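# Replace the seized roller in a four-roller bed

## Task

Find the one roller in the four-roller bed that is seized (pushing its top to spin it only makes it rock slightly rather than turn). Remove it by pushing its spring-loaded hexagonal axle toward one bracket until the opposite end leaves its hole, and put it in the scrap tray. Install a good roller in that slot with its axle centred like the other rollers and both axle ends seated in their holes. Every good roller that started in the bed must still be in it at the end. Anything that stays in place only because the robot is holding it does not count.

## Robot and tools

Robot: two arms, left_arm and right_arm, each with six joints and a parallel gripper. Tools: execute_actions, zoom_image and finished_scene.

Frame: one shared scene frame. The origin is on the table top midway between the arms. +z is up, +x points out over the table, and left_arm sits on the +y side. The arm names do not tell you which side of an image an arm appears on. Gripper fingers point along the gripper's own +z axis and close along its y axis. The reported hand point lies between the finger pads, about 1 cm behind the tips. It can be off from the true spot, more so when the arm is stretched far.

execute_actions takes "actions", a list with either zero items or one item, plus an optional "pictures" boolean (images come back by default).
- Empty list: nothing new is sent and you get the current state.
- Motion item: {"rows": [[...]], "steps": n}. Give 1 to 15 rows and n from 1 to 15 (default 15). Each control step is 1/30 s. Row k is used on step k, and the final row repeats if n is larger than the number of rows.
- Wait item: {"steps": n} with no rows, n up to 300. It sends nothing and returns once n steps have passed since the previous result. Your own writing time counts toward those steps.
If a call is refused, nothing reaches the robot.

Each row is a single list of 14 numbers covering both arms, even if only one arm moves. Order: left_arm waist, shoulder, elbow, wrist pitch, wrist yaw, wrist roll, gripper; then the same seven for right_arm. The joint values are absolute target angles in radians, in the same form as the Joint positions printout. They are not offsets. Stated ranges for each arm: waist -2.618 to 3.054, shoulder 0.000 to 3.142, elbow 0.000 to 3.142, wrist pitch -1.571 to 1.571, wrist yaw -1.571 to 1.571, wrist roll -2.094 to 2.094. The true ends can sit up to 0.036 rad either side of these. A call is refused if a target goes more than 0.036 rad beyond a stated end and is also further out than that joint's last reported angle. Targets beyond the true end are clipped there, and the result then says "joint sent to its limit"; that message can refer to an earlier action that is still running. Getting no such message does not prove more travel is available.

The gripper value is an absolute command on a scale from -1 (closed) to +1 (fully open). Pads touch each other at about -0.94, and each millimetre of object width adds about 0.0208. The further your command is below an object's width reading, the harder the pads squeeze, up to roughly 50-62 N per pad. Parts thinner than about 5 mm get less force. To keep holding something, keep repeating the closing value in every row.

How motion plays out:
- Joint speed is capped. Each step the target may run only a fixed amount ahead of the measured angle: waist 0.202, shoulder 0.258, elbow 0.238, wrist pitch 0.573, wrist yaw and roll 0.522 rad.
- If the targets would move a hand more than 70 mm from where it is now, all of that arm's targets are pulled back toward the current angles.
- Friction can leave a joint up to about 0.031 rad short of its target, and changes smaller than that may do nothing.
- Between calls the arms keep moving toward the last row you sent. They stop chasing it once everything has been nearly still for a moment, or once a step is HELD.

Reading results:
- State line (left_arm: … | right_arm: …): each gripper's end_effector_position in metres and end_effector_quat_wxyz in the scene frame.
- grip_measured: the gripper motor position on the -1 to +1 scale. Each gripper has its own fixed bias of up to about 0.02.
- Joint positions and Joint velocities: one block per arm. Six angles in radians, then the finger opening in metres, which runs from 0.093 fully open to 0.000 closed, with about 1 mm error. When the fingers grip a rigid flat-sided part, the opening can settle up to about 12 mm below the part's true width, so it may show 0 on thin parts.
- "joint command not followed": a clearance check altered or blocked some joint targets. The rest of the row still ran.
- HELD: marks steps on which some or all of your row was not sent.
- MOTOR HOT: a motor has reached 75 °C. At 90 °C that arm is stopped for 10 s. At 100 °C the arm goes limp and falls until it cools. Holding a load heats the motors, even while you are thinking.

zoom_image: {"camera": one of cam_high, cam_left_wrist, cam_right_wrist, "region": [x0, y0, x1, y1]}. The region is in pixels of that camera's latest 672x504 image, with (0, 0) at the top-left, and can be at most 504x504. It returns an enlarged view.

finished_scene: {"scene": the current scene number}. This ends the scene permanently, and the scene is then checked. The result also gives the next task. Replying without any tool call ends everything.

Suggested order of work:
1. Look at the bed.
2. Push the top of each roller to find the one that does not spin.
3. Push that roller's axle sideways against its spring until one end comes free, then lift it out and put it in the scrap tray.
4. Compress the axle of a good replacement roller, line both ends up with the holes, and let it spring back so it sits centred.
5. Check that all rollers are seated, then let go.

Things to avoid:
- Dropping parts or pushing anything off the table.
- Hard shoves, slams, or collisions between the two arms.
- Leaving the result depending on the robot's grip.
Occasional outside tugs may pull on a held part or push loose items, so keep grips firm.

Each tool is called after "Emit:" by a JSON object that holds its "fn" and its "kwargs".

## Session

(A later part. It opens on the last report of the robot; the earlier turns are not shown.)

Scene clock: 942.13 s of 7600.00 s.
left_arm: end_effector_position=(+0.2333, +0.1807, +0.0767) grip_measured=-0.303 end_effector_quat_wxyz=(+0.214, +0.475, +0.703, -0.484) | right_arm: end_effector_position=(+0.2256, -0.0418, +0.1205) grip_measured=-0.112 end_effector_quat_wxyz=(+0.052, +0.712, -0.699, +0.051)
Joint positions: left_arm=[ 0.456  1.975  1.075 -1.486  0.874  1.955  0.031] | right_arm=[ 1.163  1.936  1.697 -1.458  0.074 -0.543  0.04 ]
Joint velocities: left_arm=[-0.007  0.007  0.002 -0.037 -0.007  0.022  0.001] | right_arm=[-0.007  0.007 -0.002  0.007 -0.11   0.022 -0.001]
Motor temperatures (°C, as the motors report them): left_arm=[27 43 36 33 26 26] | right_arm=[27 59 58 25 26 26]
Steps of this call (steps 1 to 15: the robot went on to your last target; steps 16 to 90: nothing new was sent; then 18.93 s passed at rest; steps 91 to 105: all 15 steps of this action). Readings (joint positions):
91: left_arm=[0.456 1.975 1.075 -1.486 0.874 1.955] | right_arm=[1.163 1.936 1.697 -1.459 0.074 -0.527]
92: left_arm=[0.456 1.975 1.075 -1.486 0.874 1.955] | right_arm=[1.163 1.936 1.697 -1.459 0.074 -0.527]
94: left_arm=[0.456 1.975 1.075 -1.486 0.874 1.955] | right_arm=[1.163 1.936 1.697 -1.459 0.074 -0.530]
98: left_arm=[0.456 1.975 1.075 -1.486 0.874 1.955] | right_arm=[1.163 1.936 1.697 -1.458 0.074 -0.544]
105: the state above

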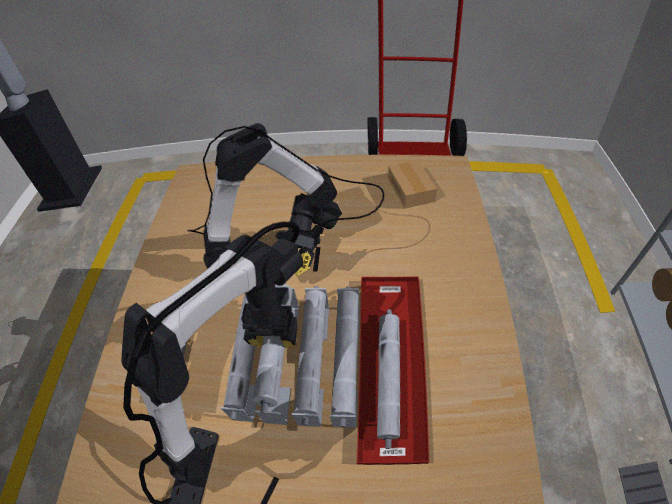

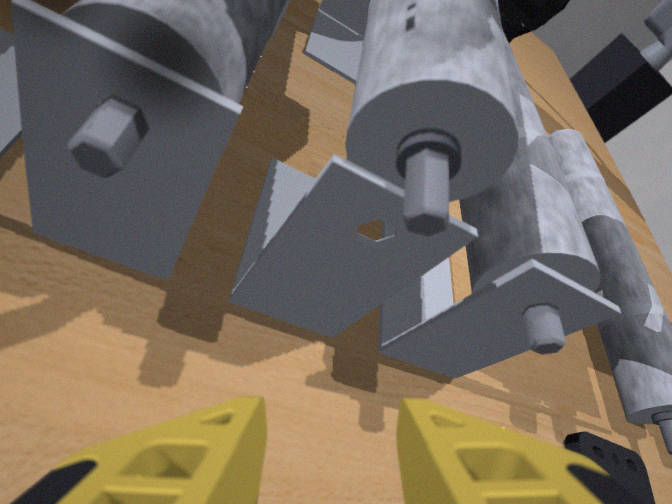

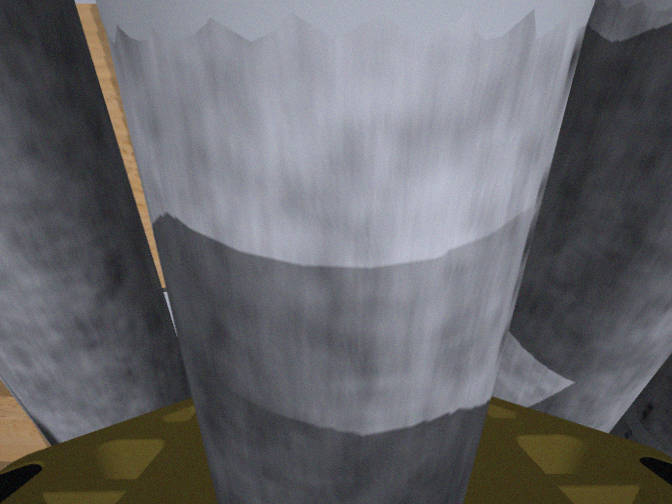

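Emit:
{"fn": "execute_actions", "kwargs": {"actions": [{"rows":[[0.45,1.98,1.095,-1.5,0.868,1.965,-0.3,1.165,1.936,1.682,-1.5,0.097,-0.54,-0.2],[0.45,1.98,1.095,-1.5,0.868,1.965,-0.3,1.165,1.939,1.679,-1.505,0.097,-0.54,-0.2],[0.45,1.98,1.095,-1.5,0.868,1.965,-0.3,1.165,1.942,1.676,-1.51,0.097,-0.54,-0.2],[0.45,1.98,1.095,-1.5,0.868,1.965,-0.3,1.165,1.945,1.673,-1.515,0.097,-0.54,-0.2],[0.45,1.98,1.095,-1.5,0.868,1.965,-0.3,1.165,1.948,1.67,-1.52,0.097,-0.54,-0.2],[0.45,1.98,1.095,-1.5,0.868,1.965,-0.3,1.165,1.951,1.667,-1.525,0.097,-0.54,-0.2],[0.45,1.98,1.095,-1.5,0.868,1.965,-0.3,1.165,1.954,1.665,-1.53,0.097,-0.54,-0.2]],"steps":15}]}}

Emit:
{"fn": "zoom_image", "kwargs": {"camera": "cam_left_wrist", "region": [320,90,520,270]}}

Scene clock: 960.17 s of 7600.00 s.
left_arm: end_effector_position=(+0.2333, +0.1807, +0.0767) grip_measured=-0.303 end_effector_quat_wxyz=(+0.214, +0.475, +0.703, -0.484) | right_arm: end_effector_position=(+0.2236, -0.0453, +0.1081) grip_measured=-0.112 end_effector_quat_wxyz=(+0.071, +0.710, -0.698, +0.056)
Joint positions: left_arm=[ 0.456  1.975  1.075 -1.486  0.874  1.955  0.031] | right_arm=[ 1.163  1.959  1.675 -1.452  0.074 -0.54   0.04 ]
Joint velocities: left_arm=[ 0.017 -0.002  0.002 -0.037  0.037  0.007  0.   ] | right_arm=[-0.007  0.022 -0.002  0.081  0.037  0.022 -0.   ]
Motor temperatures (°C, as the motors report them): left_arm=[27 43 36 33 26 26] | right_arm=[27 59 54 25 26 26]
Steps of this call (steps 1 to 15: the robot went on to your last target; steps 16 to 90: nothing new was sent; then 14.53 s passed at rest; steps 91 to 105: all 15 steps of this action). Readings (joint positions):
91: left_arm=[0.456 1.975 1.075 -1.486 0.874 1.955] | right_arm=[1.163 1.936 1.697 -1.458 0.074 -0.543]
92: left_arm=[0.456 1.975 1.075 -1.486 0.874 1.955] | right_arm=[1.163 1.936 1.696 -1.458 0.074 -0.543]
94: left_arm=[0.456 1.975 1.075 -1.486 0.874 1.955] | right_arm=[1.163 1.938 1.690 -1.455 0.074 -0.542]
98: left_arm=[0.456 1.975 1.075 -1.486 0.874 1.955] | right_arm=[1.163 1.950 1.682 -1.453 0.074 -0.540]
105: the state above

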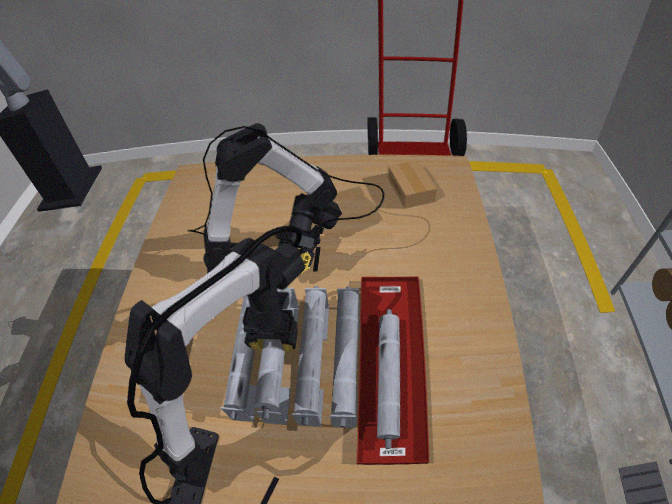

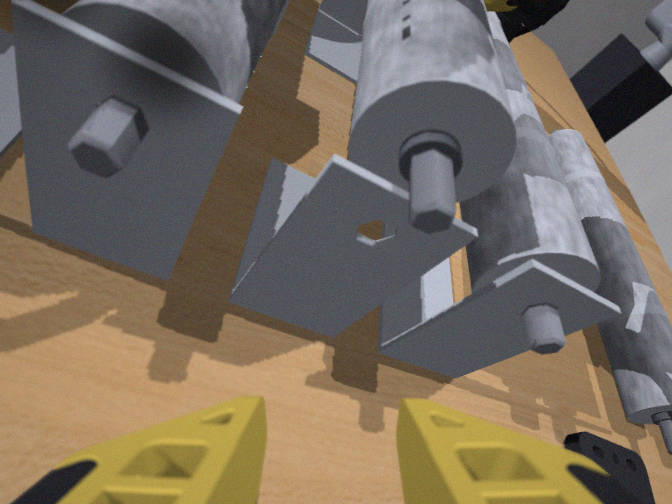

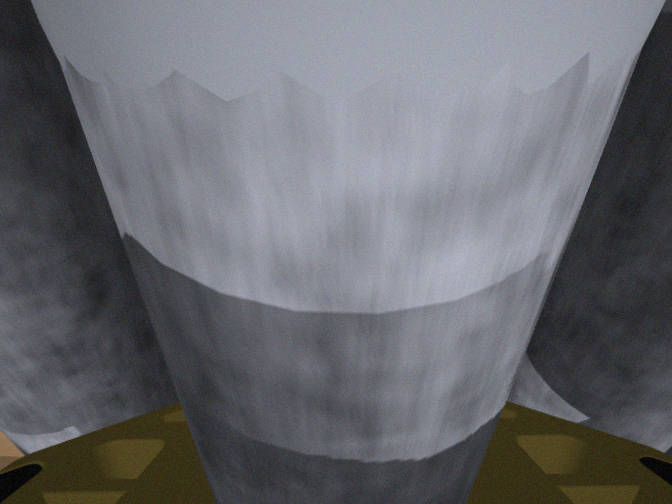

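Region (320, 90, 520, 270) of cam_left_wrist's 672x504 image, scaled by 2.520, with more detail than that image has; it fills the top 454 rows of this view, and the rest is white.

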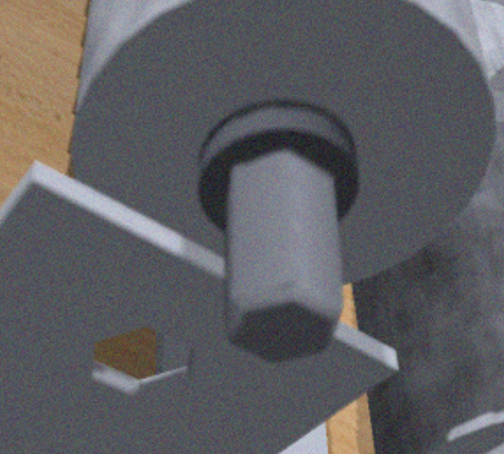

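Emit:
{"fn": "execute_actions", "kwargs": {"actions": [{"rows":[[0.45,1.98,1.095,-1.5,0.868,1.965,-0.3,1.165,1.956,1.665,-1.5,0.09,-0.54,-0.2],[0.45,1.98,1.095,-1.5,0.868,1.965,-0.3,1.165,1.958,1.663,-1.49,0.09,-0.54,-0.2],[0.45,1.98,1.095,-1.5,0.868,1.965,-0.3,1.165,1.96,1.661,-1.48,0.09,-0.54,-0.2],[0.45,1.98,1.095,-1.5,0.868,1.965,-0.3,1.165,1.96,1.659,-1.48,0.09,-0.54,-0.2],[0.45,1.98,1.095,-1.5,0.868,1.965,-0.3,1.165,1.96,1.657,-1.48,0.09,-0.54,-0.2],[0.45,1.98,1.095,-1.5,0.868,1.965,-0.3,1.165,1.96,1.655,-1.48,0.09,-0.54,-0.2],[0.45,1.98,1.095,-1.5,0.868,1.965,-0.3,1.165,1.96,1.653,-1.48,0.09,-0.54,-0.2]],"steps":15}]}}

Emit:
{"fn": "zoom_image", "kwargs": {"camera": "cam_high", "region": [210,340,370,440]}}

Scene clock: 983.60 s of 7600.00 s.
left_arm: end_effector_position=(+0.2333, +0.1807, +0.0767) grip_measured=-0.303 end_effector_quat_wxyz=(+0.214, +0.475, +0.703, -0.484) | right_arm: end_effector_position=(+0.2238, -0.0448, +0.1070) grip_measured=-0.112 end_effector_quat_wxyz=(+0.070, +0.710, -0.698, +0.056)
Joint positions: left_arm=[ 0.456  1.975  1.075 -1.486  0.874  1.955  0.031] | right_arm=[ 1.163  1.959  1.671 -1.446  0.073 -0.54   0.04 ]
Joint velocities: left_arm=[-0.007  0.012  0.007 -0.022 -0.022 -0.022 -0.002] | right_arm=[-0.002  0.002 -0.012  0.037 -0.037 -0.081 -0.   ]
Motor temperatures (°C, as the motors report them): left_arm=[27 44 36 33 26 26] | right_arm=[27 59 51 25 26 26]
Steps of this call (steps 1 to 15: the robot went on to your last target; steps 16 to 90: nothing new was sent; then 19.93 s passed at rest; steps 91 to 105: all 15 steps of this action). Readings (joint positions):
91: left_arm=[0.456 1.975 1.075 -1.486 0.874 1.955] | right_arm=[1.163 1.959 1.675 -1.451 0.074 -0.540]
92: left_arm=[0.456 1.975 1.075 -1.486 0.874 1.955] | right_arm=[1.163 1.959 1.675 -1.451 0.074 -0.540]
94: left_arm=[0.456 1.975 1.075 -1.486 0.874 1.955] | right_arm=[1.163 1.959 1.675 -1.450 0.074 -0.540]
98: left_arm=[0.456 1.975 1.075 -1.486 0.874 1.955] | right_arm=[1.163 1.959 1.671 -1.446 0.073 -0.540]
105: the state above

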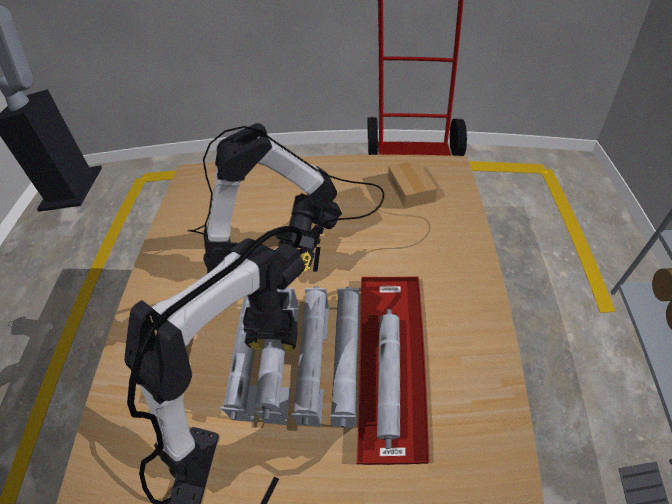

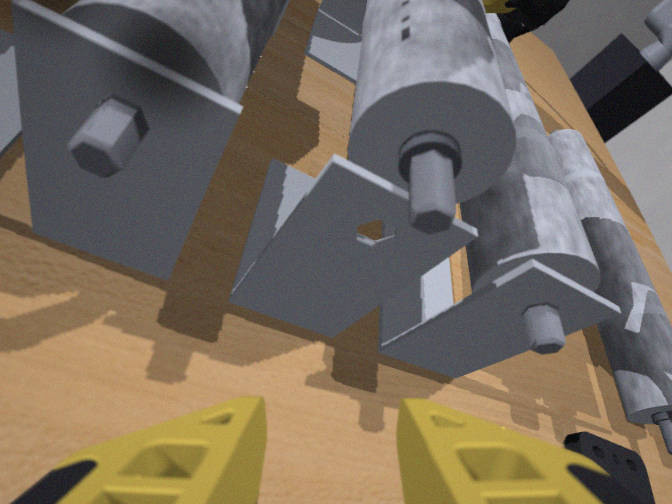

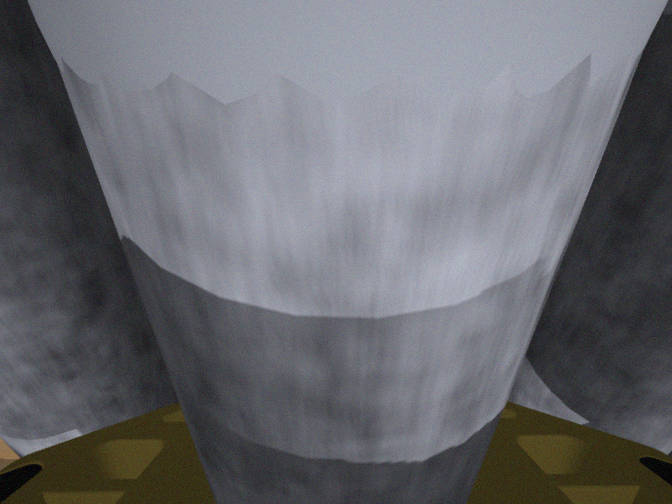

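Region (210, 340, 370, 440) of cam_high's 672x504 image, scaled by 3.150, with more detail than that image has; it fills the top 315 rows of this view, and the rest is white.

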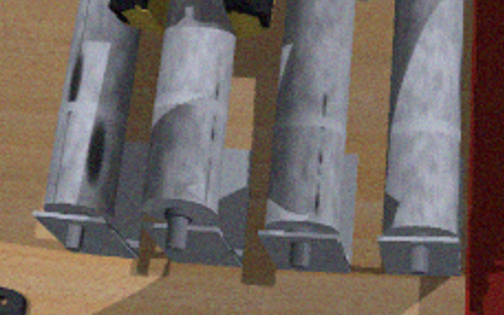

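Emit:
{"fn": "execute_actions", "kwargs": {"actions": [{"rows":[[0.45,1.98,1.095,-1.5,0.868,1.965,-0.3,1.163,1.955,1.66,-1.45,0.075,-0.54,-0.1],[0.45,1.98,1.095,-1.5,0.868,1.965,-0.3,1.163,1.955,1.66,-1.45,0.075,-0.54,-0.03],[0.45,1.98,1.095,-1.5,0.868,1.965,-0.3,1.163,1.955,1.66,-1.45,0.075,-0.54,0.04],[0.45,1.98,1.095,-1.5,0.868,1.965,-0.3,1.163,1.955,1.66,-1.45,0.075,-0.54,0.1],[0.45,1.98,1.095,-1.5,0.868,1.965,-0.3,1.163,1.955,1.66,-1.45,0.075,-0.54,0.16],[0.45,1.98,1.095,-1.5,0.868,1.965,-0.3,1.163,1.955,1.66,-1.45,0.075,-0.54,0.22],[0.45,1.98,1.095,-1.5,0.868,1.965,-0.3,1.158,1.945,1.655,-1.435,0.065,-0.547,0.25],[0.45,1.98,1.095,-1.5,0.868,1.965,-0.3,1.155,1.938,1.648,-1.422,0.061,-0.55,0.25],[0.45,1.98,1.095,-1.5,0.868,1.965,-0.3,1.154,1.932,1.641,-1.414,0.058,-0.552,0.25],[0.45,1.98,1.095,-1.5,0.868,1.965,-0.3,1.152,1.926,1.634,-1.406,0.056,-0.553,0.25],[0.45,1.98,1.095,-1.5,0.868,1.965,-0.3,1.151,1.92,1.627,-1.398,0.053,-0.555,0.25],[0.45,1.98,1.095,-1.5,0.868,1.965,-0.3,1.15,1.914,1.62,-1.39,0.051,-0.556,0.25],[0.45,1.98,1.095,-1.5,0.868,1.965,-0.3,1.148,1.908,1.613,-1.382,0.049,-0.558,0.25],[0.45,1.98,1.095,-1.5,0.868,1.965,-0.3,1.147,1.902,1.606,-1.374,0.046,-0.559,0.25],[0.45,1.98,1.095,-1.5,0.868,1.965,-0.3,1.146,1.896,1.598,-1.366,0.044,-0.561,0.25]],"steps":15}], "pictures": false}}

Emit:
{"fn": "execute_actions", "kwargs": {"actions": [{"rows":[[0.45,1.98,1.095,-1.5,0.868,1.965,-0.3,1.144,1.89,1.59,-1.358,0.042,-0.562,0.25],[0.45,1.98,1.095,-1.5,0.868,1.965,-0.3,1.143,1.884,1.582,-1.35,0.039,-0.564,0.25],[0.45,1.98,1.095,-1.5,0.868,1.965,-0.3,1.141,1.878,1.574,-1.342,0.037,-0.565,0.25],[0.45,1.98,1.095,-1.5,0.868,1.965,-0.3,1.14,1.872,1.566,-1.334,0.035,-0.567,0.25],[0.45,1.98,1.095,-1.5,0.868,1.965,-0.3,1.138,1.866,1.558,-1.326,0.032,-0.568,0.25],[0.45,1.98,1.095,-1.5,0.868,1.965,-0.3,1.137,1.86,1.55,-1.318,0.03,-0.57,0.25],[0.45,1.98,1.095,-1.5,0.868,1.965,-0.3,1.135,1.854,1.542,-1.31,0.028,-0.571,0.25],[0.45,1.98,1.095,-1.5,0.868,1.965,-0.3,1.134,1.848,1.534,-1.303,0.025,-0.573,0.25],[0.45,1.98,1.095,-1.5,0.868,1.965,-0.3,1.132,1.842,1.526,-1.298,0.023,-0.574,0.25],[0.45,1.98,1.095,-1.5,0.868,1.965,-0.3,1.131,1.836,1.519,-1.296,0.022,-0.576,0.25],[0.45,1.98,1.095,-1.5,0.868,1.965,-0.3,1.13,1.83,1.512,-1.296,0.022,-0.576,0.25]],"steps":15}], "pictures": false}}

Emit:
{"fn": "execute_actions", "kwargs": {"actions": [{"steps":10}]}}

Scene clock: 1022.03 s of 7600.00 s.
left_arm: end_effector_position=(+0.2333, +0.1807, +0.0767) grip_measured=-0.303 end_effector_quat_wxyz=(+0.214, +0.475, +0.703, -0.484) | right_arm: end_effector_position=(+0.2233, -0.0451, +0.1055) grip_measured=+0.249 end_effector_quat_wxyz=(+0.058, +0.712, -0.698, +0.048)
Joint positions: left_arm=[ 0.456  1.975  1.075 -1.486  0.874  1.955  0.031] | right_arm=[ 1.159  1.932  1.632 -1.407  0.065 -0.548  0.057]
Joint velocities: left_arm=[-0.002 -0.027  0.002 -0.007  0.022 -0.022  0.   ] | right_arm=[-0.046 -0.178 -0.212  0.125 -0.11  -0.066  0.   ]
Motor temperatures (°C, as the motors report them): left_arm=[27 44 36 33 26 26] | right_arm=[27 58 48 25 26 26]
Steps of this call (steps 1 to 15: the robot went on to your last target; steps 16 to 90: nothing new was sent; then 34.93 s passed at rest; steps 91 to 105: all 15 steps of this action). Readings (joint positions):
91: left_arm=[0.456 1.975 1.075 -1.486 0.874 1.955] | right_arm=[1.163 1.959 1.671 -1.445 0.073 -0.540]
92: left_arm=[0.456 1.975 1.075 -1.486 0.874 1.955] | right_arm=[1.163 1.959 1.671 -1.445 0.073 -0.540]
94: left_arm=[0.456 1.975 1.075 -1.486 0.874 1.955] | right_arm=[1.163 1.959 1.671 -1.445 0.073 -0.540]
98: left_arm=[0.456 1.975 1.075 -1.486 0.874 1.955] | right_arm=[1.163 1.959 1.671 -1.444 0.073 -0.541]
105: the state above

Scene clock: 1022.53 s of 7600.00 s.
left_arm: end_effector_position=(+0.2333, +0.1807, +0.0767) grip_measured=-0.303 end_effector_quat_wxyz=(+0.214, +0.475, +0.703, -0.484) | right_arm: end_effector_position=(+0.2231, -0.0497, +0.1055) grip_measured=+0.249 end_effector_quat_wxyz=(+0.030, +0.712, -0.701, +0.027)
Joint positions: left_arm=[ 0.456  1.975  1.075 -1.486  0.874  1.955  0.031] | right_arm=[ 1.139  1.854  1.535 -1.322  0.039 -0.567  0.057]
Joint velocities: left_arm=[-0.027  0.007 -0.007 -0.051  0.007  0.037 -0.   ] | right_arm=[ 0.012 -0.032  0.012  0.037  0.007 -0.022 -0.   ]
Motor temperatures (°C, as the motors report them): left_arm=[27 44 36 33 26 26] | right_arm=[27 58 48 25 26 26]
Steps of this call (steps 1 to 15: all 15 steps of this action). Readings (joint positions):
1: left_arm=[0.456 1.975 1.075 -1.486 0.874 1.955] | right_arm=[1.157 1.926 1.624 -1.400 0.063 -0.550]
2: left_arm=[0.456 1.975 1.075 -1.486 0.874 1.955] | right_arm=[1.155 1.919 1.617 -1.393 0.061 -0.551]
4: left_arm=[0.456 1.975 1.075 -1.486 0.874 1.955] | right_arm=[1.152 1.906 1.602 -1.379 0.057 -0.554]
8: left_arm=[0.456 1.975 1.075 -1.486 0.874 1.955] | right_arm=[1.146 1.881 1.570 -1.349 0.049 -0.559]
15: the state above

Scene clock: 1022.87 s of 7600.00 s.
left_arm: end_effector_position=(+0.2333, +0.1807, +0.0767) grip_measured=-0.303 end_effector_quat_wxyz=(+0.214, +0.475, +0.703, -0.484) | right_arm: end_effector_position=(+0.2239, -0.0475, +0.1055) grip_measured=+0.249 end_effector_quat_wxyz=(+0.025, +0.713, -0.701, +0.024)
Joint positions: left_arm=[ 0.456  1.975  1.075 -1.486  0.874  1.955  0.031] | right_arm=[ 1.139  1.853  1.535 -1.312  0.036 -0.569  0.057]
Joint velocities: left_arm=[-0.012  0.007 -0.002  0.037 -0.007  0.051  0.002] | right_arm=[-0.007 -0.027 -0.007 -0.022  0.051 -0.007  0.   ]
Motor temperatures (°C, as the motors report them): left_arm=[27 44 36 33 26 26] | right_arm=[27 58 48 25 26 26]
Steps of this call (steps 1 to 10: the robot went on to your last target). Readings (joint positions):
1: left_arm=[0.456 1.975 1.075 -1.486 0.874 1.955] | right_arm=[1.139 1.853 1.535 -1.320 0.038 -0.567]
2: left_arm=[0.456 1.975 1.075 -1.486 0.874 1.955] | right_arm=[1.139 1.853 1.535 -1.318 0.038 -0.567]
4: left_arm=[0.456 1.975 1.075 -1.486 0.874 1.955] | right_arm=[1.139 1.853 1.535 -1.315 0.037 -0.568]
8: left_arm=[0.456 1.975 1.075 -1.486 0.874 1.955] | right_arm=[1.139 1.853 1.535 -1.312 0.036 -0.568]
10: the state above

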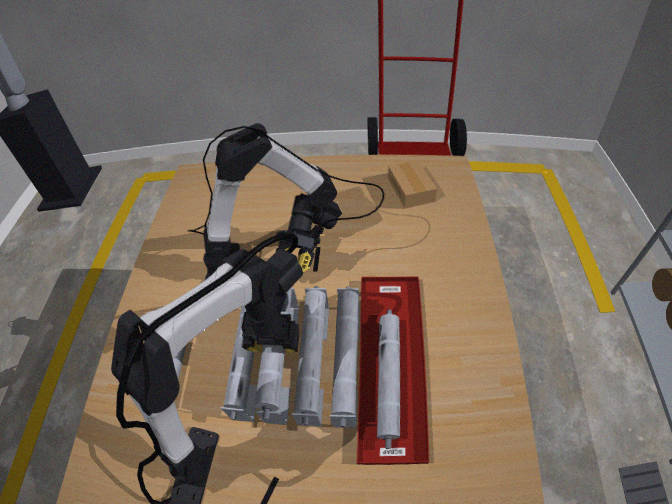

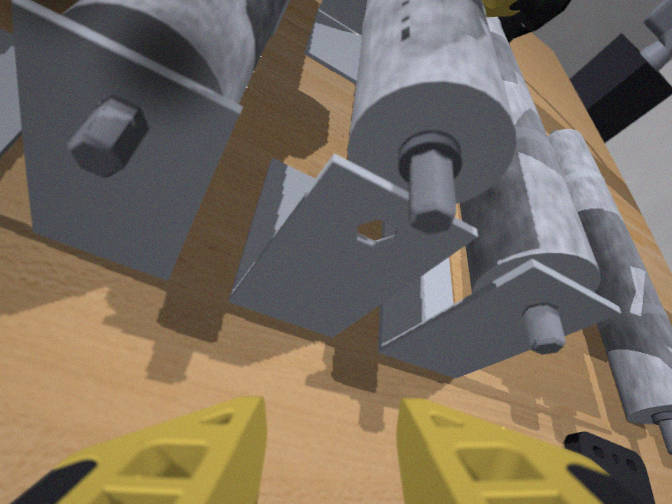

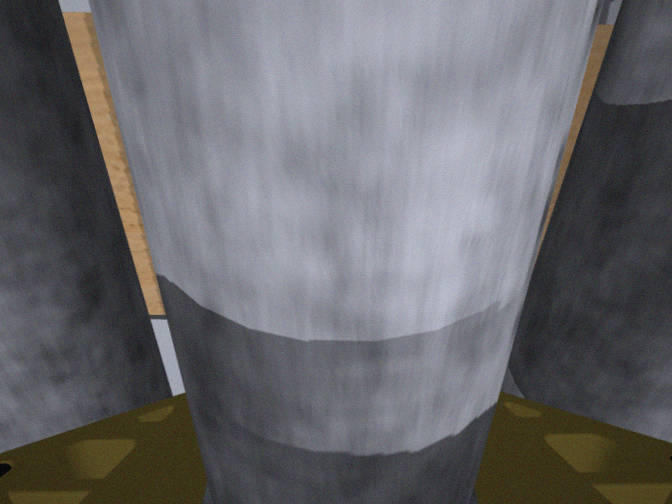

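Emit:
{"fn": "execute_actions", "kwargs": {"actions": [{"rows":[[0.45,1.98,1.095,-1.5,0.868,1.965,-0.3,1.13,1.826,1.52,-1.3,0.022,-0.576,0.25],[0.45,1.98,1.095,-1.5,0.868,1.965,-0.3,1.13,1.823,1.52,-1.3,0.022,-0.576,0.25],[0.45,1.98,1.095,-1.5,0.868,1.965,-0.3,1.13,1.823,1.52,-1.3,0.022,-0.576,0.25],[0.45,1.98,1.095,-1.5,0.868,1.965,-0.3,1.13,1.823,1.52,-1.3,0.022,-0.576,0.25],[0.45,1.98,1.095,-1.5,0.868,1.965,-0.3,1.13,1.823,1.52,-1.3,0.022,-0.576,0.22],[0.45,1.98,1.095,-1.5,0.868,1.965,-0.3,1.13,1.823,1.52,-1.3,0.022,-0.576,0.18],[0.45,1.98,1.095,-1.5,0.868,1.965,-0.3,1.13,1.823,1.52,-1.3,0.022,-0.576,0.14],[0.45,1.98,1.095,-1.5,0.868,1.965,-0.3,1.13,1.823,1.52,-1.3,0.022,-0.576,0.1],[0.45,1.98,1.095,-1.5,0.868,1.965,-0.3,1.13,1.823,1.52,-1.3,0.022,-0.576,0.06],[0.45,1.98,1.095,-1.5,0.868,1.965,-0.3,1.13,1.823,1.52,-1.3,0.022,-0.576,0.01],[0.45,1.98,1.095,-1.5,0.868,1.965,-0.3,1.13,1.823,1.52,-1.3,0.022,-0.576,-0.05],[0.45,1.98,1.095,-1.5,0.868,1.965,-0.3,1.13,1.823,1.52,-1.3,0.022,-0.576,-0.12],[0.45,1.98,1.095,-1.5,0.868,1.965,-0.3,1.13,1.823,1.52,-1.3,0.022,-0.576,-0.2]],"steps":15}]}}

Scene clock: 1040.47 s of 7600.00 s.
left_arm: end_effector_position=(+0.2333, +0.1807, +0.0767) grip_measured=-0.303 end_effector_quat_wxyz=(+0.214, +0.475, +0.703, -0.484) | right_arm: end_effector_position=(+0.2240, -0.0472, +0.1055) grip_measured=-0.112 end_effector_quat_wxyz=(+0.024, +0.713, -0.700, +0.024)
Joint positions: left_arm=[ 0.456  1.975  1.075 -1.486  0.874  1.955  0.031] | right_arm=[ 1.139  1.853  1.535 -1.311  0.036 -0.569  0.04 ]
Joint velocities: left_arm=[-0.002 -0.012  0.002 -0.022 -0.037 -0.051  0.   ] | right_arm=[-0.017  0.002  0.007  0.037  0.007 -0.007  0.   ]
Motor temperatures (°C, as the motors report them): left_arm=[27 44 36 33 26 26] | right_arm=[27 60 47 25 26 26]
Steps of this call (steps 1 to 30: the robot went on to your last target; steps 31 to 90: nothing new was sent; then 14.10 s passed at rest; steps 91 to 105: all 15 steps of this action). Readings (joint positions):
91: left_arm=[0.456 1.975 1.075 -1.486 0.874 1.955] | right_arm=[1.139 1.853 1.535 -1.311 0.036 -0.569]
92: left_arm=[0.456 1.975 1.075 -1.486 0.874 1.955] | right_arm=[1.139 1.853 1.535 -1.311 0.036 -0.569]
94: left_arm=[0.456 1.975 1.075 -1.486 0.874 1.955] | right_arm=[1.139 1.853 1.535 -1.311 0.036 -0.569]
98: left_arm=[0.456 1.975 1.075 -1.486 0.874 1.955] | right_arm=[1.139 1.853 1.535 -1.311 0.036 -0.569]
105: the state above

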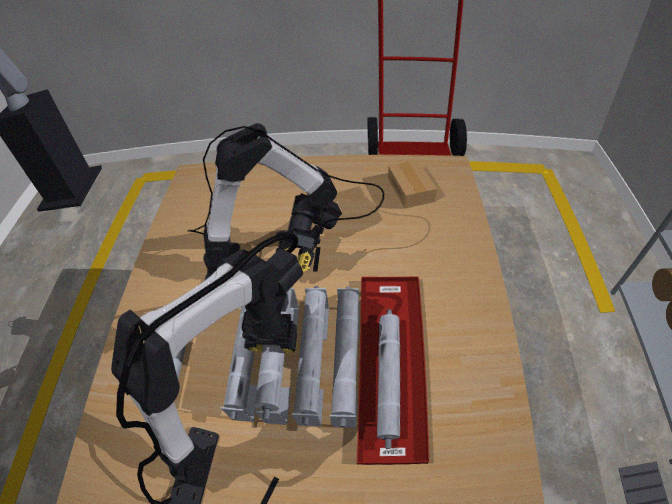

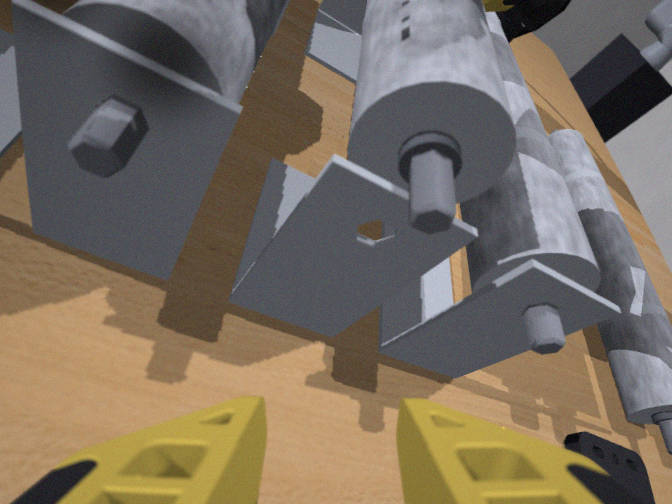

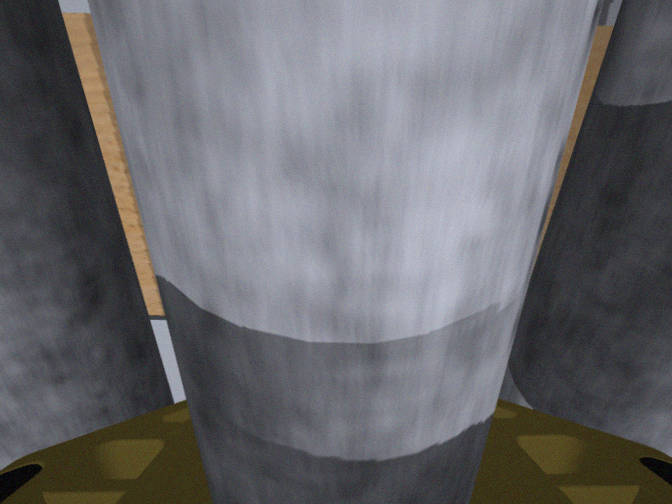

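Emit:
{"fn": "execute_actions", "kwargs": {"actions": []}}

Scene clock: 1073.63 s of 7600.00 s.
left_arm: end_effector_position=(+0.2333, +0.1807, +0.0767) grip_measured=-0.303 end_effector_quat_wxyz=(+0.214, +0.475, +0.703, -0.484) | right_arm: end_effector_position=(+0.2240, -0.0472, +0.1055) grip_measured=-0.112 end_effector_quat_wxyz=(+0.024, +0.713, -0.700, +0.024)
Joint positions: left_arm=[ 0.456  1.975  1.075 -1.486  0.874  1.955  0.031] | right_arm=[ 1.139  1.853  1.535 -1.311  0.036 -0.569  0.04 ]
Joint velocities: left_arm=[-0.002  0.012  0.007 -0.022 -0.051  0.095  0.   ] | right_arm=[ 0.007 -0.017  0.002 -0.007  0.007 -0.051  0.   ]
Motor temperatures (°C, as the motors report them): left_arm=[27 44 36 33 26 26] | right_arm=[27 62 47 25 26 26]
Steps of this call (steps 1 to 15: the robot went on to your last target; steps 16 to 90: nothing new was sent; then 30.17 s passed at rest). Readings (joint positions):
1: left_arm=[0.456 1.975 1.075 -1.486 0.874 1.955] | right_arm=[1.139 1.853 1.535 -1.311 0.036 -0.569]
2: left_arm=[0.456 1.975 1.075 -1.486 0.874 1.955] | right_arm=[1.139 1.853 1.535 -1.311 0.036 -0.569]
4: left_arm=[0.456 1.975 1.075 -1.486 0.874 1.955] | right_arm=[1.139 1.853 1.535 -1.311 0.036 -0.569]
8: left_arm=[0.456 1.975 1.075 -1.486 0.874 1.955] | right_arm=[1.139 1.853 1.535 -1.311 0.036 -0.569]
90: the state above
All arms were judged still, so your last target was given up. Only a new action makes them travel on or press farther. Fingers that are still opening or closing keep moving.

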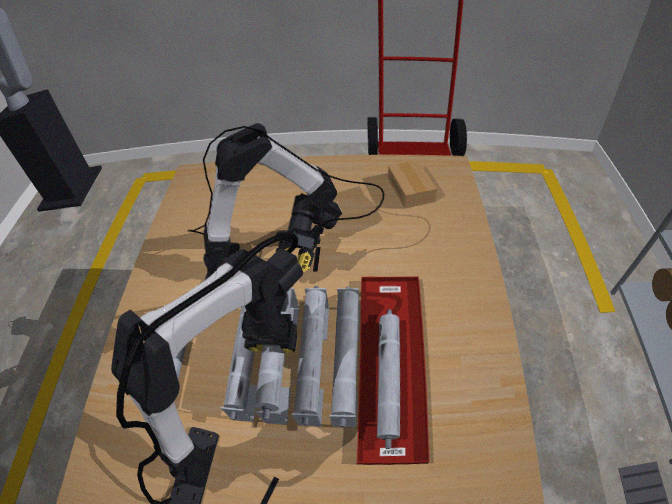

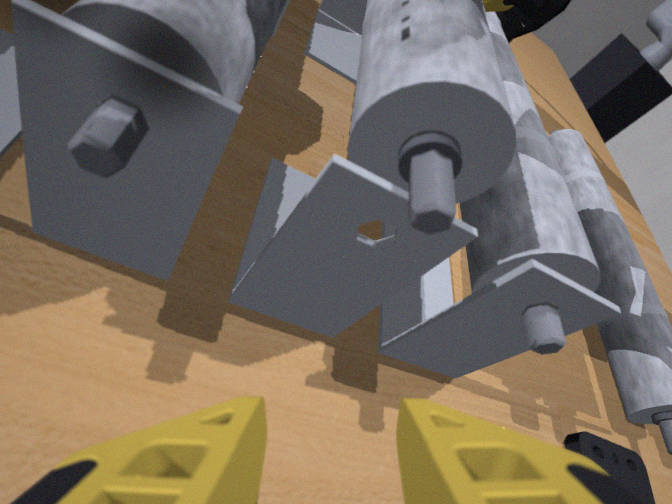

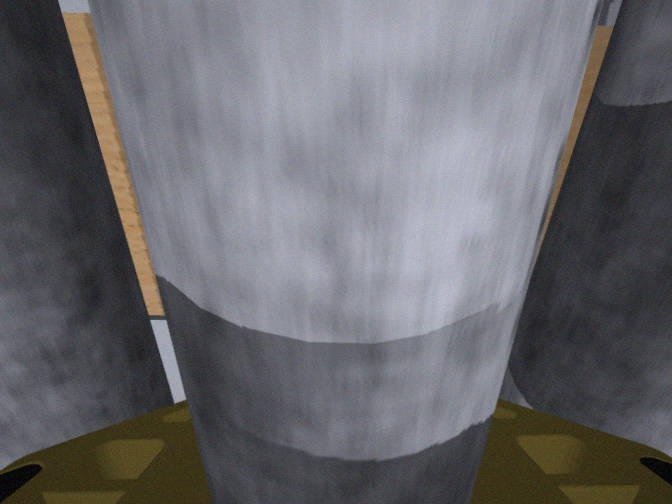

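Emit:
{"fn": "execute_actions", "kwargs": {"actions": [{"rows":[[0.45,1.98,1.095,-1.5,0.868,1.965,-0.3,1.13,1.823,1.56,-1.32,0.03,-0.576,-0.2],[0.45,1.98,1.095,-1.5,0.868,1.965,-0.3,1.13,1.823,1.58,-1.335,0.035,-0.576,-0.2],[0.45,1.98,1.095,-1.5,0.868,1.965,-0.3,1.13,1.823,1.595,-1.35,0.04,-0.576,-0.2],[0.45,1.98,1.095,-1.5,0.868,1.965,-0.3,1.13,1.823,1.605,-1.36,0.04,-0.576,-0.2],[0.45,1.98,1.095,-1.5,0.868,1.965,-0.3,1.13,1.823,1.615,-1.37,0.04,-0.576,-0.2],[0.45,1.98,1.095,-1.5,0.868,1.965,-0.3,1.13,1.823,1.625,-1.38,0.04,-0.576,-0.2],[0.45,1.98,1.095,-1.5,0.868,1.965,-0.3,1.13,1.823,1.635,-1.39,0.04,-0.576,-0.2],[0.45,1.98,1.095,-1.5,0.868,1.965,-0.3,1.13,1.823,1.645,-1.40,0.04,-0.576,-0.2],[0.45,1.98,1.095,-1.5,0.868,1.965,-0.3,1.13,1.823,1.655,-1.41,0.04,-0.576,-0.2],[0.45,1.98,1.095,-1.5,0.868,1.965,-0.3,1.13,1.823,1.665,-1.42,0.04,-0.576,-0.2],[0.45,1.98,1.095,-1.5,0.868,1.965,-0.3,1.13,1.823,1.672,-1.43,0.04,-0.576,-0.2]],"steps":15}], "pictures": false}}

Emit:
{"fn": "execute_actions", "kwargs": {"actions": [{"rows":[[0.44,1.98,1.095,-1.5,0.868,1.965,-0.3,1.13,1.827,1.672,-1.44,0.05,-0.57,-0.2],[0.43,1.98,1.095,-1.5,0.868,1.965,-0.3,1.13,1.831,1.672,-1.45,0.06,-0.565,-0.2],[0.42,1.98,1.095,-1.5,0.868,1.965,-0.3,1.13,1.835,1.672,-1.46,0.07,-0.56,-0.2],[0.41,1.98,1.095,-1.5,0.868,1.965,-0.3,1.13,1.84,1.672,-1.47,0.08,-0.555,-0.2],[0.40,1.98,1.095,-1.5,0.868,1.965,-0.3,1.13,1.845,1.672,-1.48,0.09,-0.55,-0.2],[0.38,1.98,1.095,-1.5,0.868,1.965,-0.3,1.13,1.852,1.672,-1.493,0.097,-0.545,-0.2]],"steps":15}]}}

Scene clock: 1098.63 s of 7600.00 s.
left_arm: end_effector_position=(+0.2333, +0.1807, +0.0767) grip_measured=-0.303 end_effector_quat_wxyz=(+0.214, +0.475, +0.703, -0.484) | right_arm: end_effector_position=(+0.2259, -0.0442, +0.1270) grip_measured=-0.112 end_effector_quat_wxyz=(+0.019, +0.713, -0.700, +0.023)
Joint positions: left_arm=[ 0.456  1.975  1.075 -1.486  0.874  1.955  0.031] | right_arm=[ 1.139  1.853  1.621 -1.385  0.036 -0.569  0.04 ]
Joint velocities: left_arm=[-0.002  0.002 -0.012 -0.022  0.007 -0.037 -0.001] | right_arm=[-0.002 -0.032  0.002 -0.051  0.037 -0.007 -0.001]
Motor temperatures (°C, as the motors report them): left_arm=[27 44 36 33 26 26] | right_arm=[27 63 47 25 26 26]
Steps of this call (steps 1 to 90: nothing new was sent; then 21.50 s passed at rest; steps 91 to 105: all 15 steps of this action). Readings (joint positions):
91: left_arm=[0.456 1.975 1.075 -1.486 0.874 1.955] | right_arm=[1.139 1.853 1.535 -1.311 0.036 -0.569]
92: left_arm=[0.456 1.975 1.075 -1.486 0.874 1.955] | right_arm=[1.139 1.853 1.537 -1.312 0.036 -0.569]
94: left_arm=[0.456 1.975 1.075 -1.486 0.874 1.955] | right_arm=[1.139 1.853 1.541 -1.316 0.036 -0.569]
98: left_arm=[0.456 1.975 1.075 -1.486 0.874 1.955] | right_arm=[1.139 1.853 1.569 -1.345 0.036 -0.569]
105: the state above

Scene clock: 1099.13 s of 7600.00 s.
left_arm: end_effector_position=(+0.2290, +0.1650, +0.0768) grip_measured=-0.303 end_effector_quat_wxyz=(+0.196, +0.499, +0.686, -0.492) | right_arm: end_effector_position=(+0.2227, -0.0615, +0.1246) grip_measured=-0.112 end_effector_quat_wxyz=(+0.054, +0.707, -0.703, +0.051)
Joint positions: left_arm=[ 0.385  1.975  1.075 -1.487  0.874  1.955  0.031] | right_arm=[ 1.139  1.867  1.621 -1.454  0.074 -0.554  0.04 ]
Joint velocities: left_arm=[ 0.007 -0.022  0.012 -0.007 -0.037  0.022  0.   ] | right_arm=[ 0.022  0.012  0.012 -0.007  0.007  0.037 -0.002]
Motor temperatures (°C, as the motors report them): left_arm=[27 44 36 33 26 26] | right_arm=[27 63 47 25 26 26]
Steps of this call (steps 1 to 15: all 15 steps of this action). Readings (joint positions):
1: left_arm=[0.455 1.975 1.075 -1.486 0.874 1.955] | right_arm=[1.139 1.853 1.621 -1.388 0.036 -0.569]
2: left_arm=[0.452 1.975 1.075 -1.486 0.874 1.955] | right_arm=[1.139 1.853 1.621 -1.392 0.037 -0.569]
4: left_arm=[0.438 1.975 1.075 -1.486 0.874 1.955] | right_arm=[1.139 1.853 1.621 -1.405 0.042 -0.568]
8: left_arm=[0.394 1.975 1.075 -1.487 0.874 1.955] | right_arm=[1.139 1.859 1.621 -1.438 0.062 -0.559]
15: the state above

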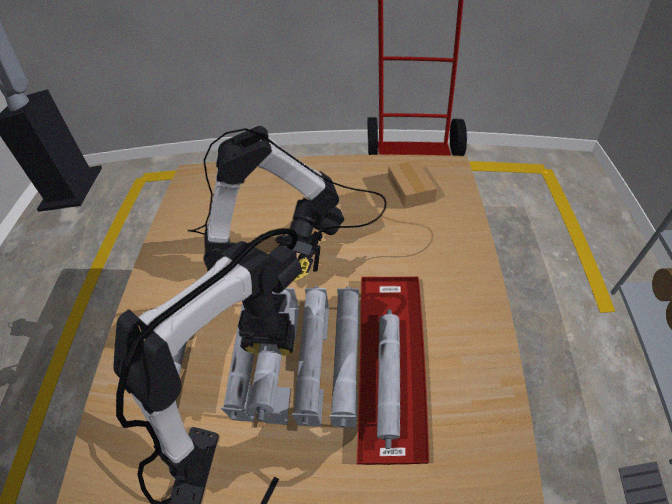

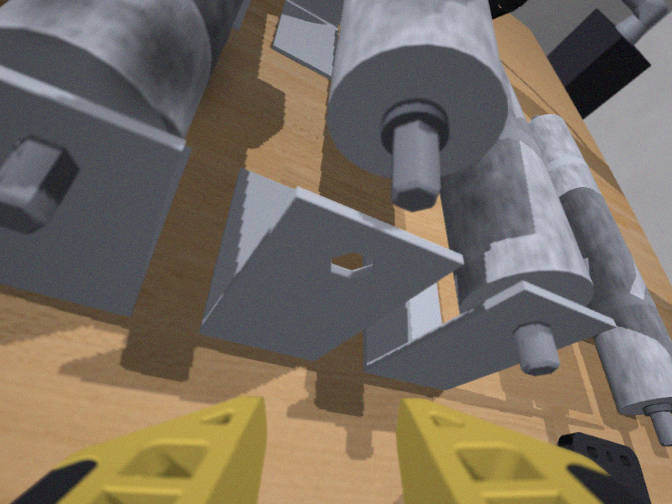

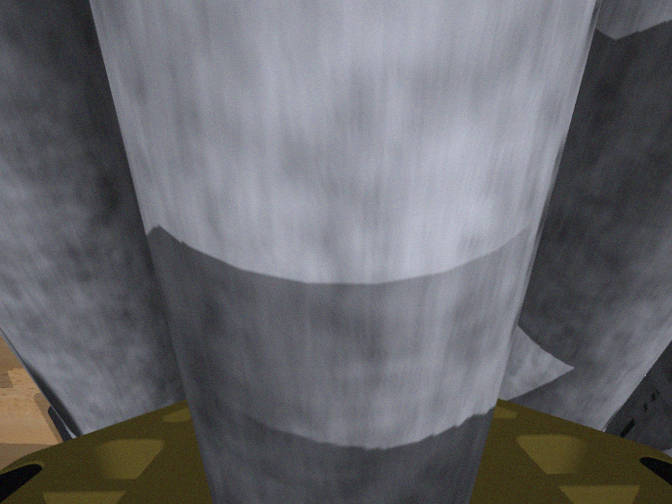

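Emit:
{"fn": "execute_actions", "kwargs": {"actions": [{"rows":[[0.38,1.98,1.095,-1.5,0.868,1.965,-0.3,1.128,1.84,1.63,-1.48,0.098,-0.55,-0.2],[0.38,1.98,1.095,-1.5,0.868,1.965,-0.3,1.128,1.84,1.615,-1.47,0.098,-0.55,-0.2],[0.38,1.98,1.095,-1.5,0.868,1.965,-0.3,1.128,1.84,1.607,-1.463,0.098,-0.55,-0.2],[0.38,1.98,1.095,-1.5,0.868,1.965,-0.3,1.128,1.84,1.60,-1.456,0.098,-0.55,-0.2],[0.38,1.98,1.095,-1.5,0.868,1.965,-0.3,1.128,1.84,1.593,-1.449,0.098,-0.55,-0.2],[0.38,1.98,1.095,-1.5,0.868,1.965,-0.3,1.128,1.84,1.586,-1.442,0.098,-0.55,-0.2],[0.38,1.98,1.095,-1.5,0.868,1.965,-0.3,1.128,1.84,1.579,-1.435,0.098,-0.55,-0.2],[0.38,1.98,1.095,-1.5,0.868,1.965,-0.3,1.128,1.84,1.572,-1.428,0.098,-0.55,-0.2],[0.38,1.98,1.095,-1.5,0.868,1.965,-0.3,1.128,1.84,1.565,-1.421,0.098,-0.55,-0.2],[0.38,1.98,1.095,-1.5,0.868,1.965,-0.3,1.128,1.84,1.558,-1.414,0.098,-0.55,-0.2],[0.38,1.98,1.095,-1.5,0.868,1.965,-0.3,1.128,1.84,1.551,-1.407,0.098,-0.55,-0.2],[0.38,1.98,1.095,-1.5,0.868,1.965,-0.3,1.128,1.84,1.544,-1.40,0.098,-0.55,-0.2],[0.38,1.98,1.095,-1.5,0.868,1.965,-0.3,1.128,1.84,1.537,-1.394,0.098,-0.55,-0.2]],"steps":15}], "pictures": false}}

Emit:
{"fn": "execute_actions", "kwargs": {"actions": [{"steps":15}]}}

Scene clock: 1131.00 s of 7600.00 s.
left_arm: end_effector_position=(+0.2290, +0.1650, +0.0768) grip_measured=-0.303 end_effector_quat_wxyz=(+0.196, +0.499, +0.686, -0.492) | right_arm: end_effector_position=(+0.2193, -0.0678, +0.1037) grip_measured=-0.112 end_effector_quat_wxyz=(+0.066, +0.707, -0.702, +0.055)
Joint positions: left_arm=[ 0.385  1.975  1.075 -1.487  0.874  1.955  0.031] | right_arm=[ 1.139  1.867  1.535 -1.393  0.076 -0.552  0.04 ]
Joint velocities: left_arm=[ 0.007  0.007 -0.002 -0.095 -0.007 -0.066 -0.001] | right_arm=[-0.017  0.017 -0.125  0.154 -0.007 -0.022  0.   ]
Motor temperatures (°C, as the motors report them): left_arm=[27 44 36 33 26 26] | right_arm=[27 62 53 25 26 26]
Steps of this call (steps 1 to 15: the robot went on to your last target; steps 16 to 90: nothing new was sent; then 28.37 s passed at rest; steps 91 to 105: all 15 steps of this action). Readings (joint positions):
91: left_arm=[0.385 1.975 1.075 -1.487 0.874 1.955] | right_arm=[1.139 1.867 1.621 -1.454 0.075 -0.552]
92: left_arm=[0.385 1.975 1.075 -1.487 0.874 1.955] | right_arm=[1.139 1.867 1.621 -1.454 0.075 -0.552]
94: left_arm=[0.385 1.975 1.075 -1.487 0.874 1.955] | right_arm=[1.139 1.867 1.615 -1.449 0.076 -0.552]
98: left_arm=[0.385 1.975 1.075 -1.487 0.874 1.955] | right_arm=[1.139 1.867 1.582 -1.429 0.076 -0.552]
105: the state above

Scene clock: 1131.50 s of 7600.00 s.
left_arm: end_effector_position=(+0.2290, +0.1650, +0.0768) grip_measured=-0.303 end_effector_quat_wxyz=(+0.196, +0.499, +0.686, -0.492) | right_arm: end_effector_position=(+0.2211, -0.0649, +0.1025) grip_measured=-0.112 end_effector_quat_wxyz=(+0.059, +0.707, -0.703, +0.053)
Joint positions: left_arm=[ 0.385  1.975  1.075 -1.487  0.874  1.955  0.031] | right_arm=[ 1.139  1.867  1.532 -1.376  0.076 -0.552  0.04 ]
Joint velocities: left_arm=[-0.012  0.002 -0.007 -0.022  0.022  0.022  0.   ] | right_arm=[ 0.002 -0.017  0.017 -0.022 -0.007 -0.007  0.   ]
Motor temperatures (°C, as the motors report them): left_arm=[27 44 36 33 26 26] | right_arm=[27 62 53 25 26 26]
Steps of this call (steps 1 to 15: the robot went on to your last target). Readings (joint positions):
1: left_arm=[0.385 1.975 1.075 -1.487 0.874 1.955] | right_arm=[1.139 1.867 1.532 -1.390 0.076 -0.552]
2: left_arm=[0.385 1.975 1.075 -1.487 0.874 1.955] | right_arm=[1.139 1.867 1.532 -1.388 0.076 -0.552]
4: left_arm=[0.385 1.975 1.075 -1.487 0.874 1.955] | right_arm=[1.139 1.867 1.532 -1.384 0.076 -0.552]
8: left_arm=[0.385 1.975 1.075 -1.487 0.874 1.955] | right_arm=[1.139 1.867 1.532 -1.377 0.076 -0.552]
15: the state above

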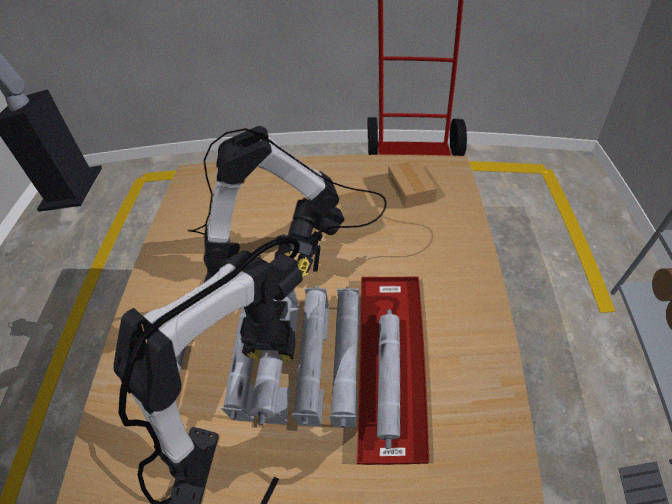

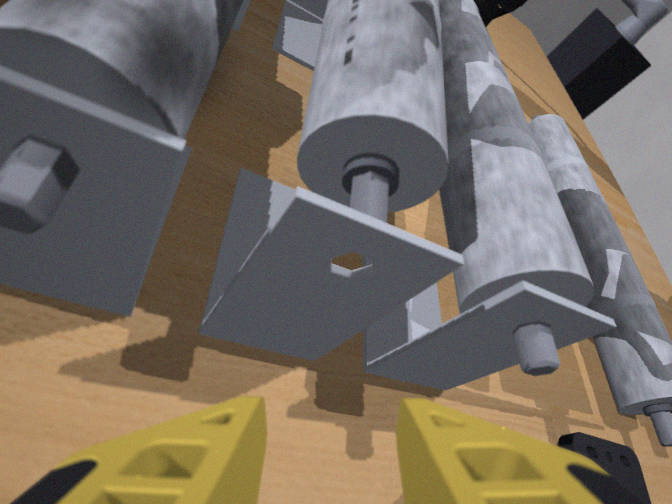

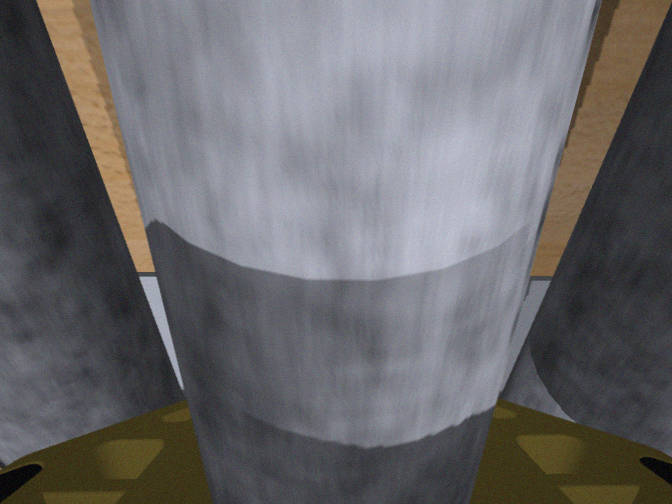

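Emit:
{"fn": "execute_actions", "kwargs": {"actions": [{"rows":[[0.38,1.98,1.095,-1.5,0.868,1.965,-0.3,1.128,1.85,1.534,-1.39,0.102,-0.55,-0.2],[0.38,1.98,1.095,-1.5,0.868,1.965,-0.3,1.128,1.856,1.534,-1.388,0.104,-0.55,-0.2],[0.38,1.98,1.095,-1.5,0.868,1.965,-0.3,1.128,1.862,1.534,-1.384,0.104,-0.55,-0.2]],"steps":15}]}}

Emit:
{"fn": "zoom_image", "kwargs": {"camera": "cam_left_wrist", "region": [280,130,460,310]}}

Scene clock: 1150.93 s of 7600.00 s.
left_arm: end_effector_position=(+0.2290, +0.1650, +0.0768) grip_measured=-0.303 end_effector_quat_wxyz=(+0.196, +0.499, +0.686, -0.492) | right_arm: end_effector_position=(+0.2228, -0.0637, +0.1023) grip_measured=-0.112 end_effector_quat_wxyz=(+0.055, +0.707, -0.703, +0.055)
Joint positions: left_arm=[ 0.385  1.975  1.075 -1.487  0.874  1.955  0.031] | right_arm=[ 1.139  1.867  1.532 -1.368  0.081 -0.552  0.04 ]
Joint velocities: left_arm=[-0.002 -0.012 -0.012  0.037  0.007 -0.066  0.   ] | right_arm=[ 0.007 -0.017  0.002 -0.037 -0.037  0.007  0.   ]
Motor temperatures (°C, as the motors report them): left_arm=[27 44 36 33 26 26] | right_arm=[27 62 51 25 26 26]
Steps of this call (steps 1 to 15: the robot went on to your last target; steps 16 to 90: nothing new was sent; then 15.93 s passed at rest; steps 91 to 105: all 15 steps of this action). Readings (joint positions):
91: left_arm=[0.385 1.975 1.075 -1.487 0.874 1.955] | right_arm=[1.139 1.867 1.532 -1.375 0.076 -0.552]
92: left_arm=[0.385 1.975 1.075 -1.487 0.874 1.955] | right_arm=[1.139 1.867 1.532 -1.375 0.077 -0.552]
94: left_arm=[0.385 1.975 1.075 -1.487 0.874 1.955] | right_arm=[1.139 1.867 1.532 -1.373 0.079 -0.552]
98: left_arm=[0.385 1.975 1.075 -1.487 0.874 1.955] | right_arm=[1.139 1.867 1.532 -1.369 0.081 -0.552]
105: the state above

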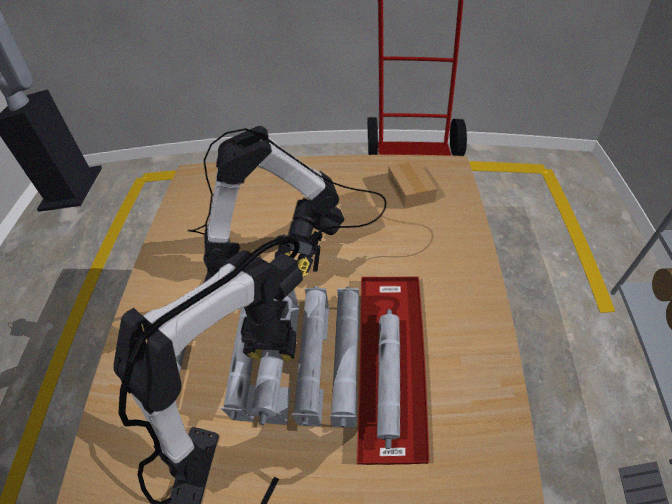

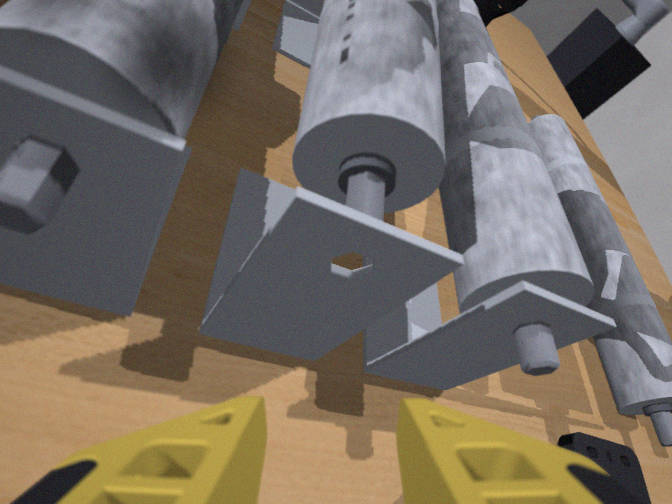

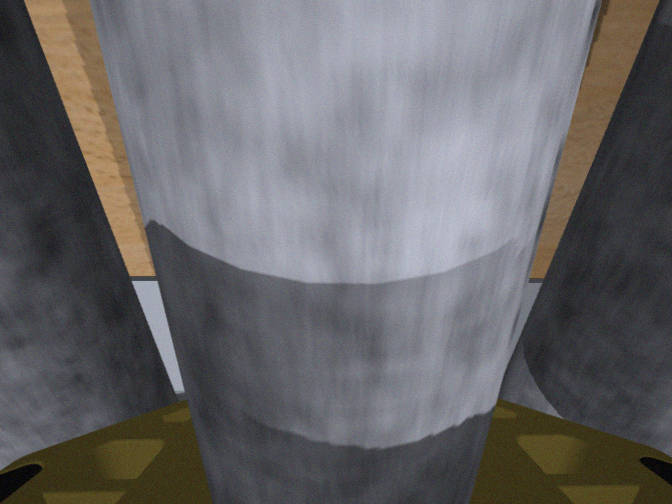

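Region (280, 130, 460, 310) of cam_left_wrist's 672x504 image, scaled by 2.800, with more detail than that image has.

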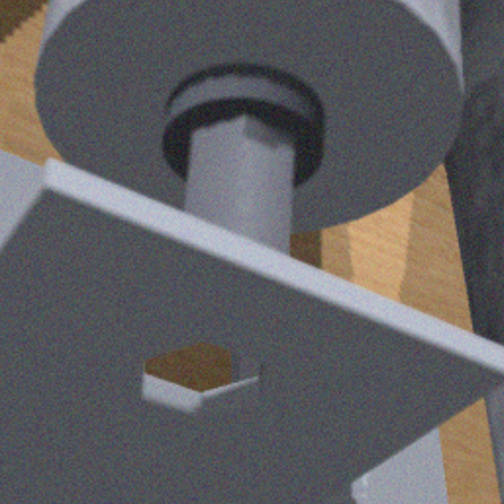

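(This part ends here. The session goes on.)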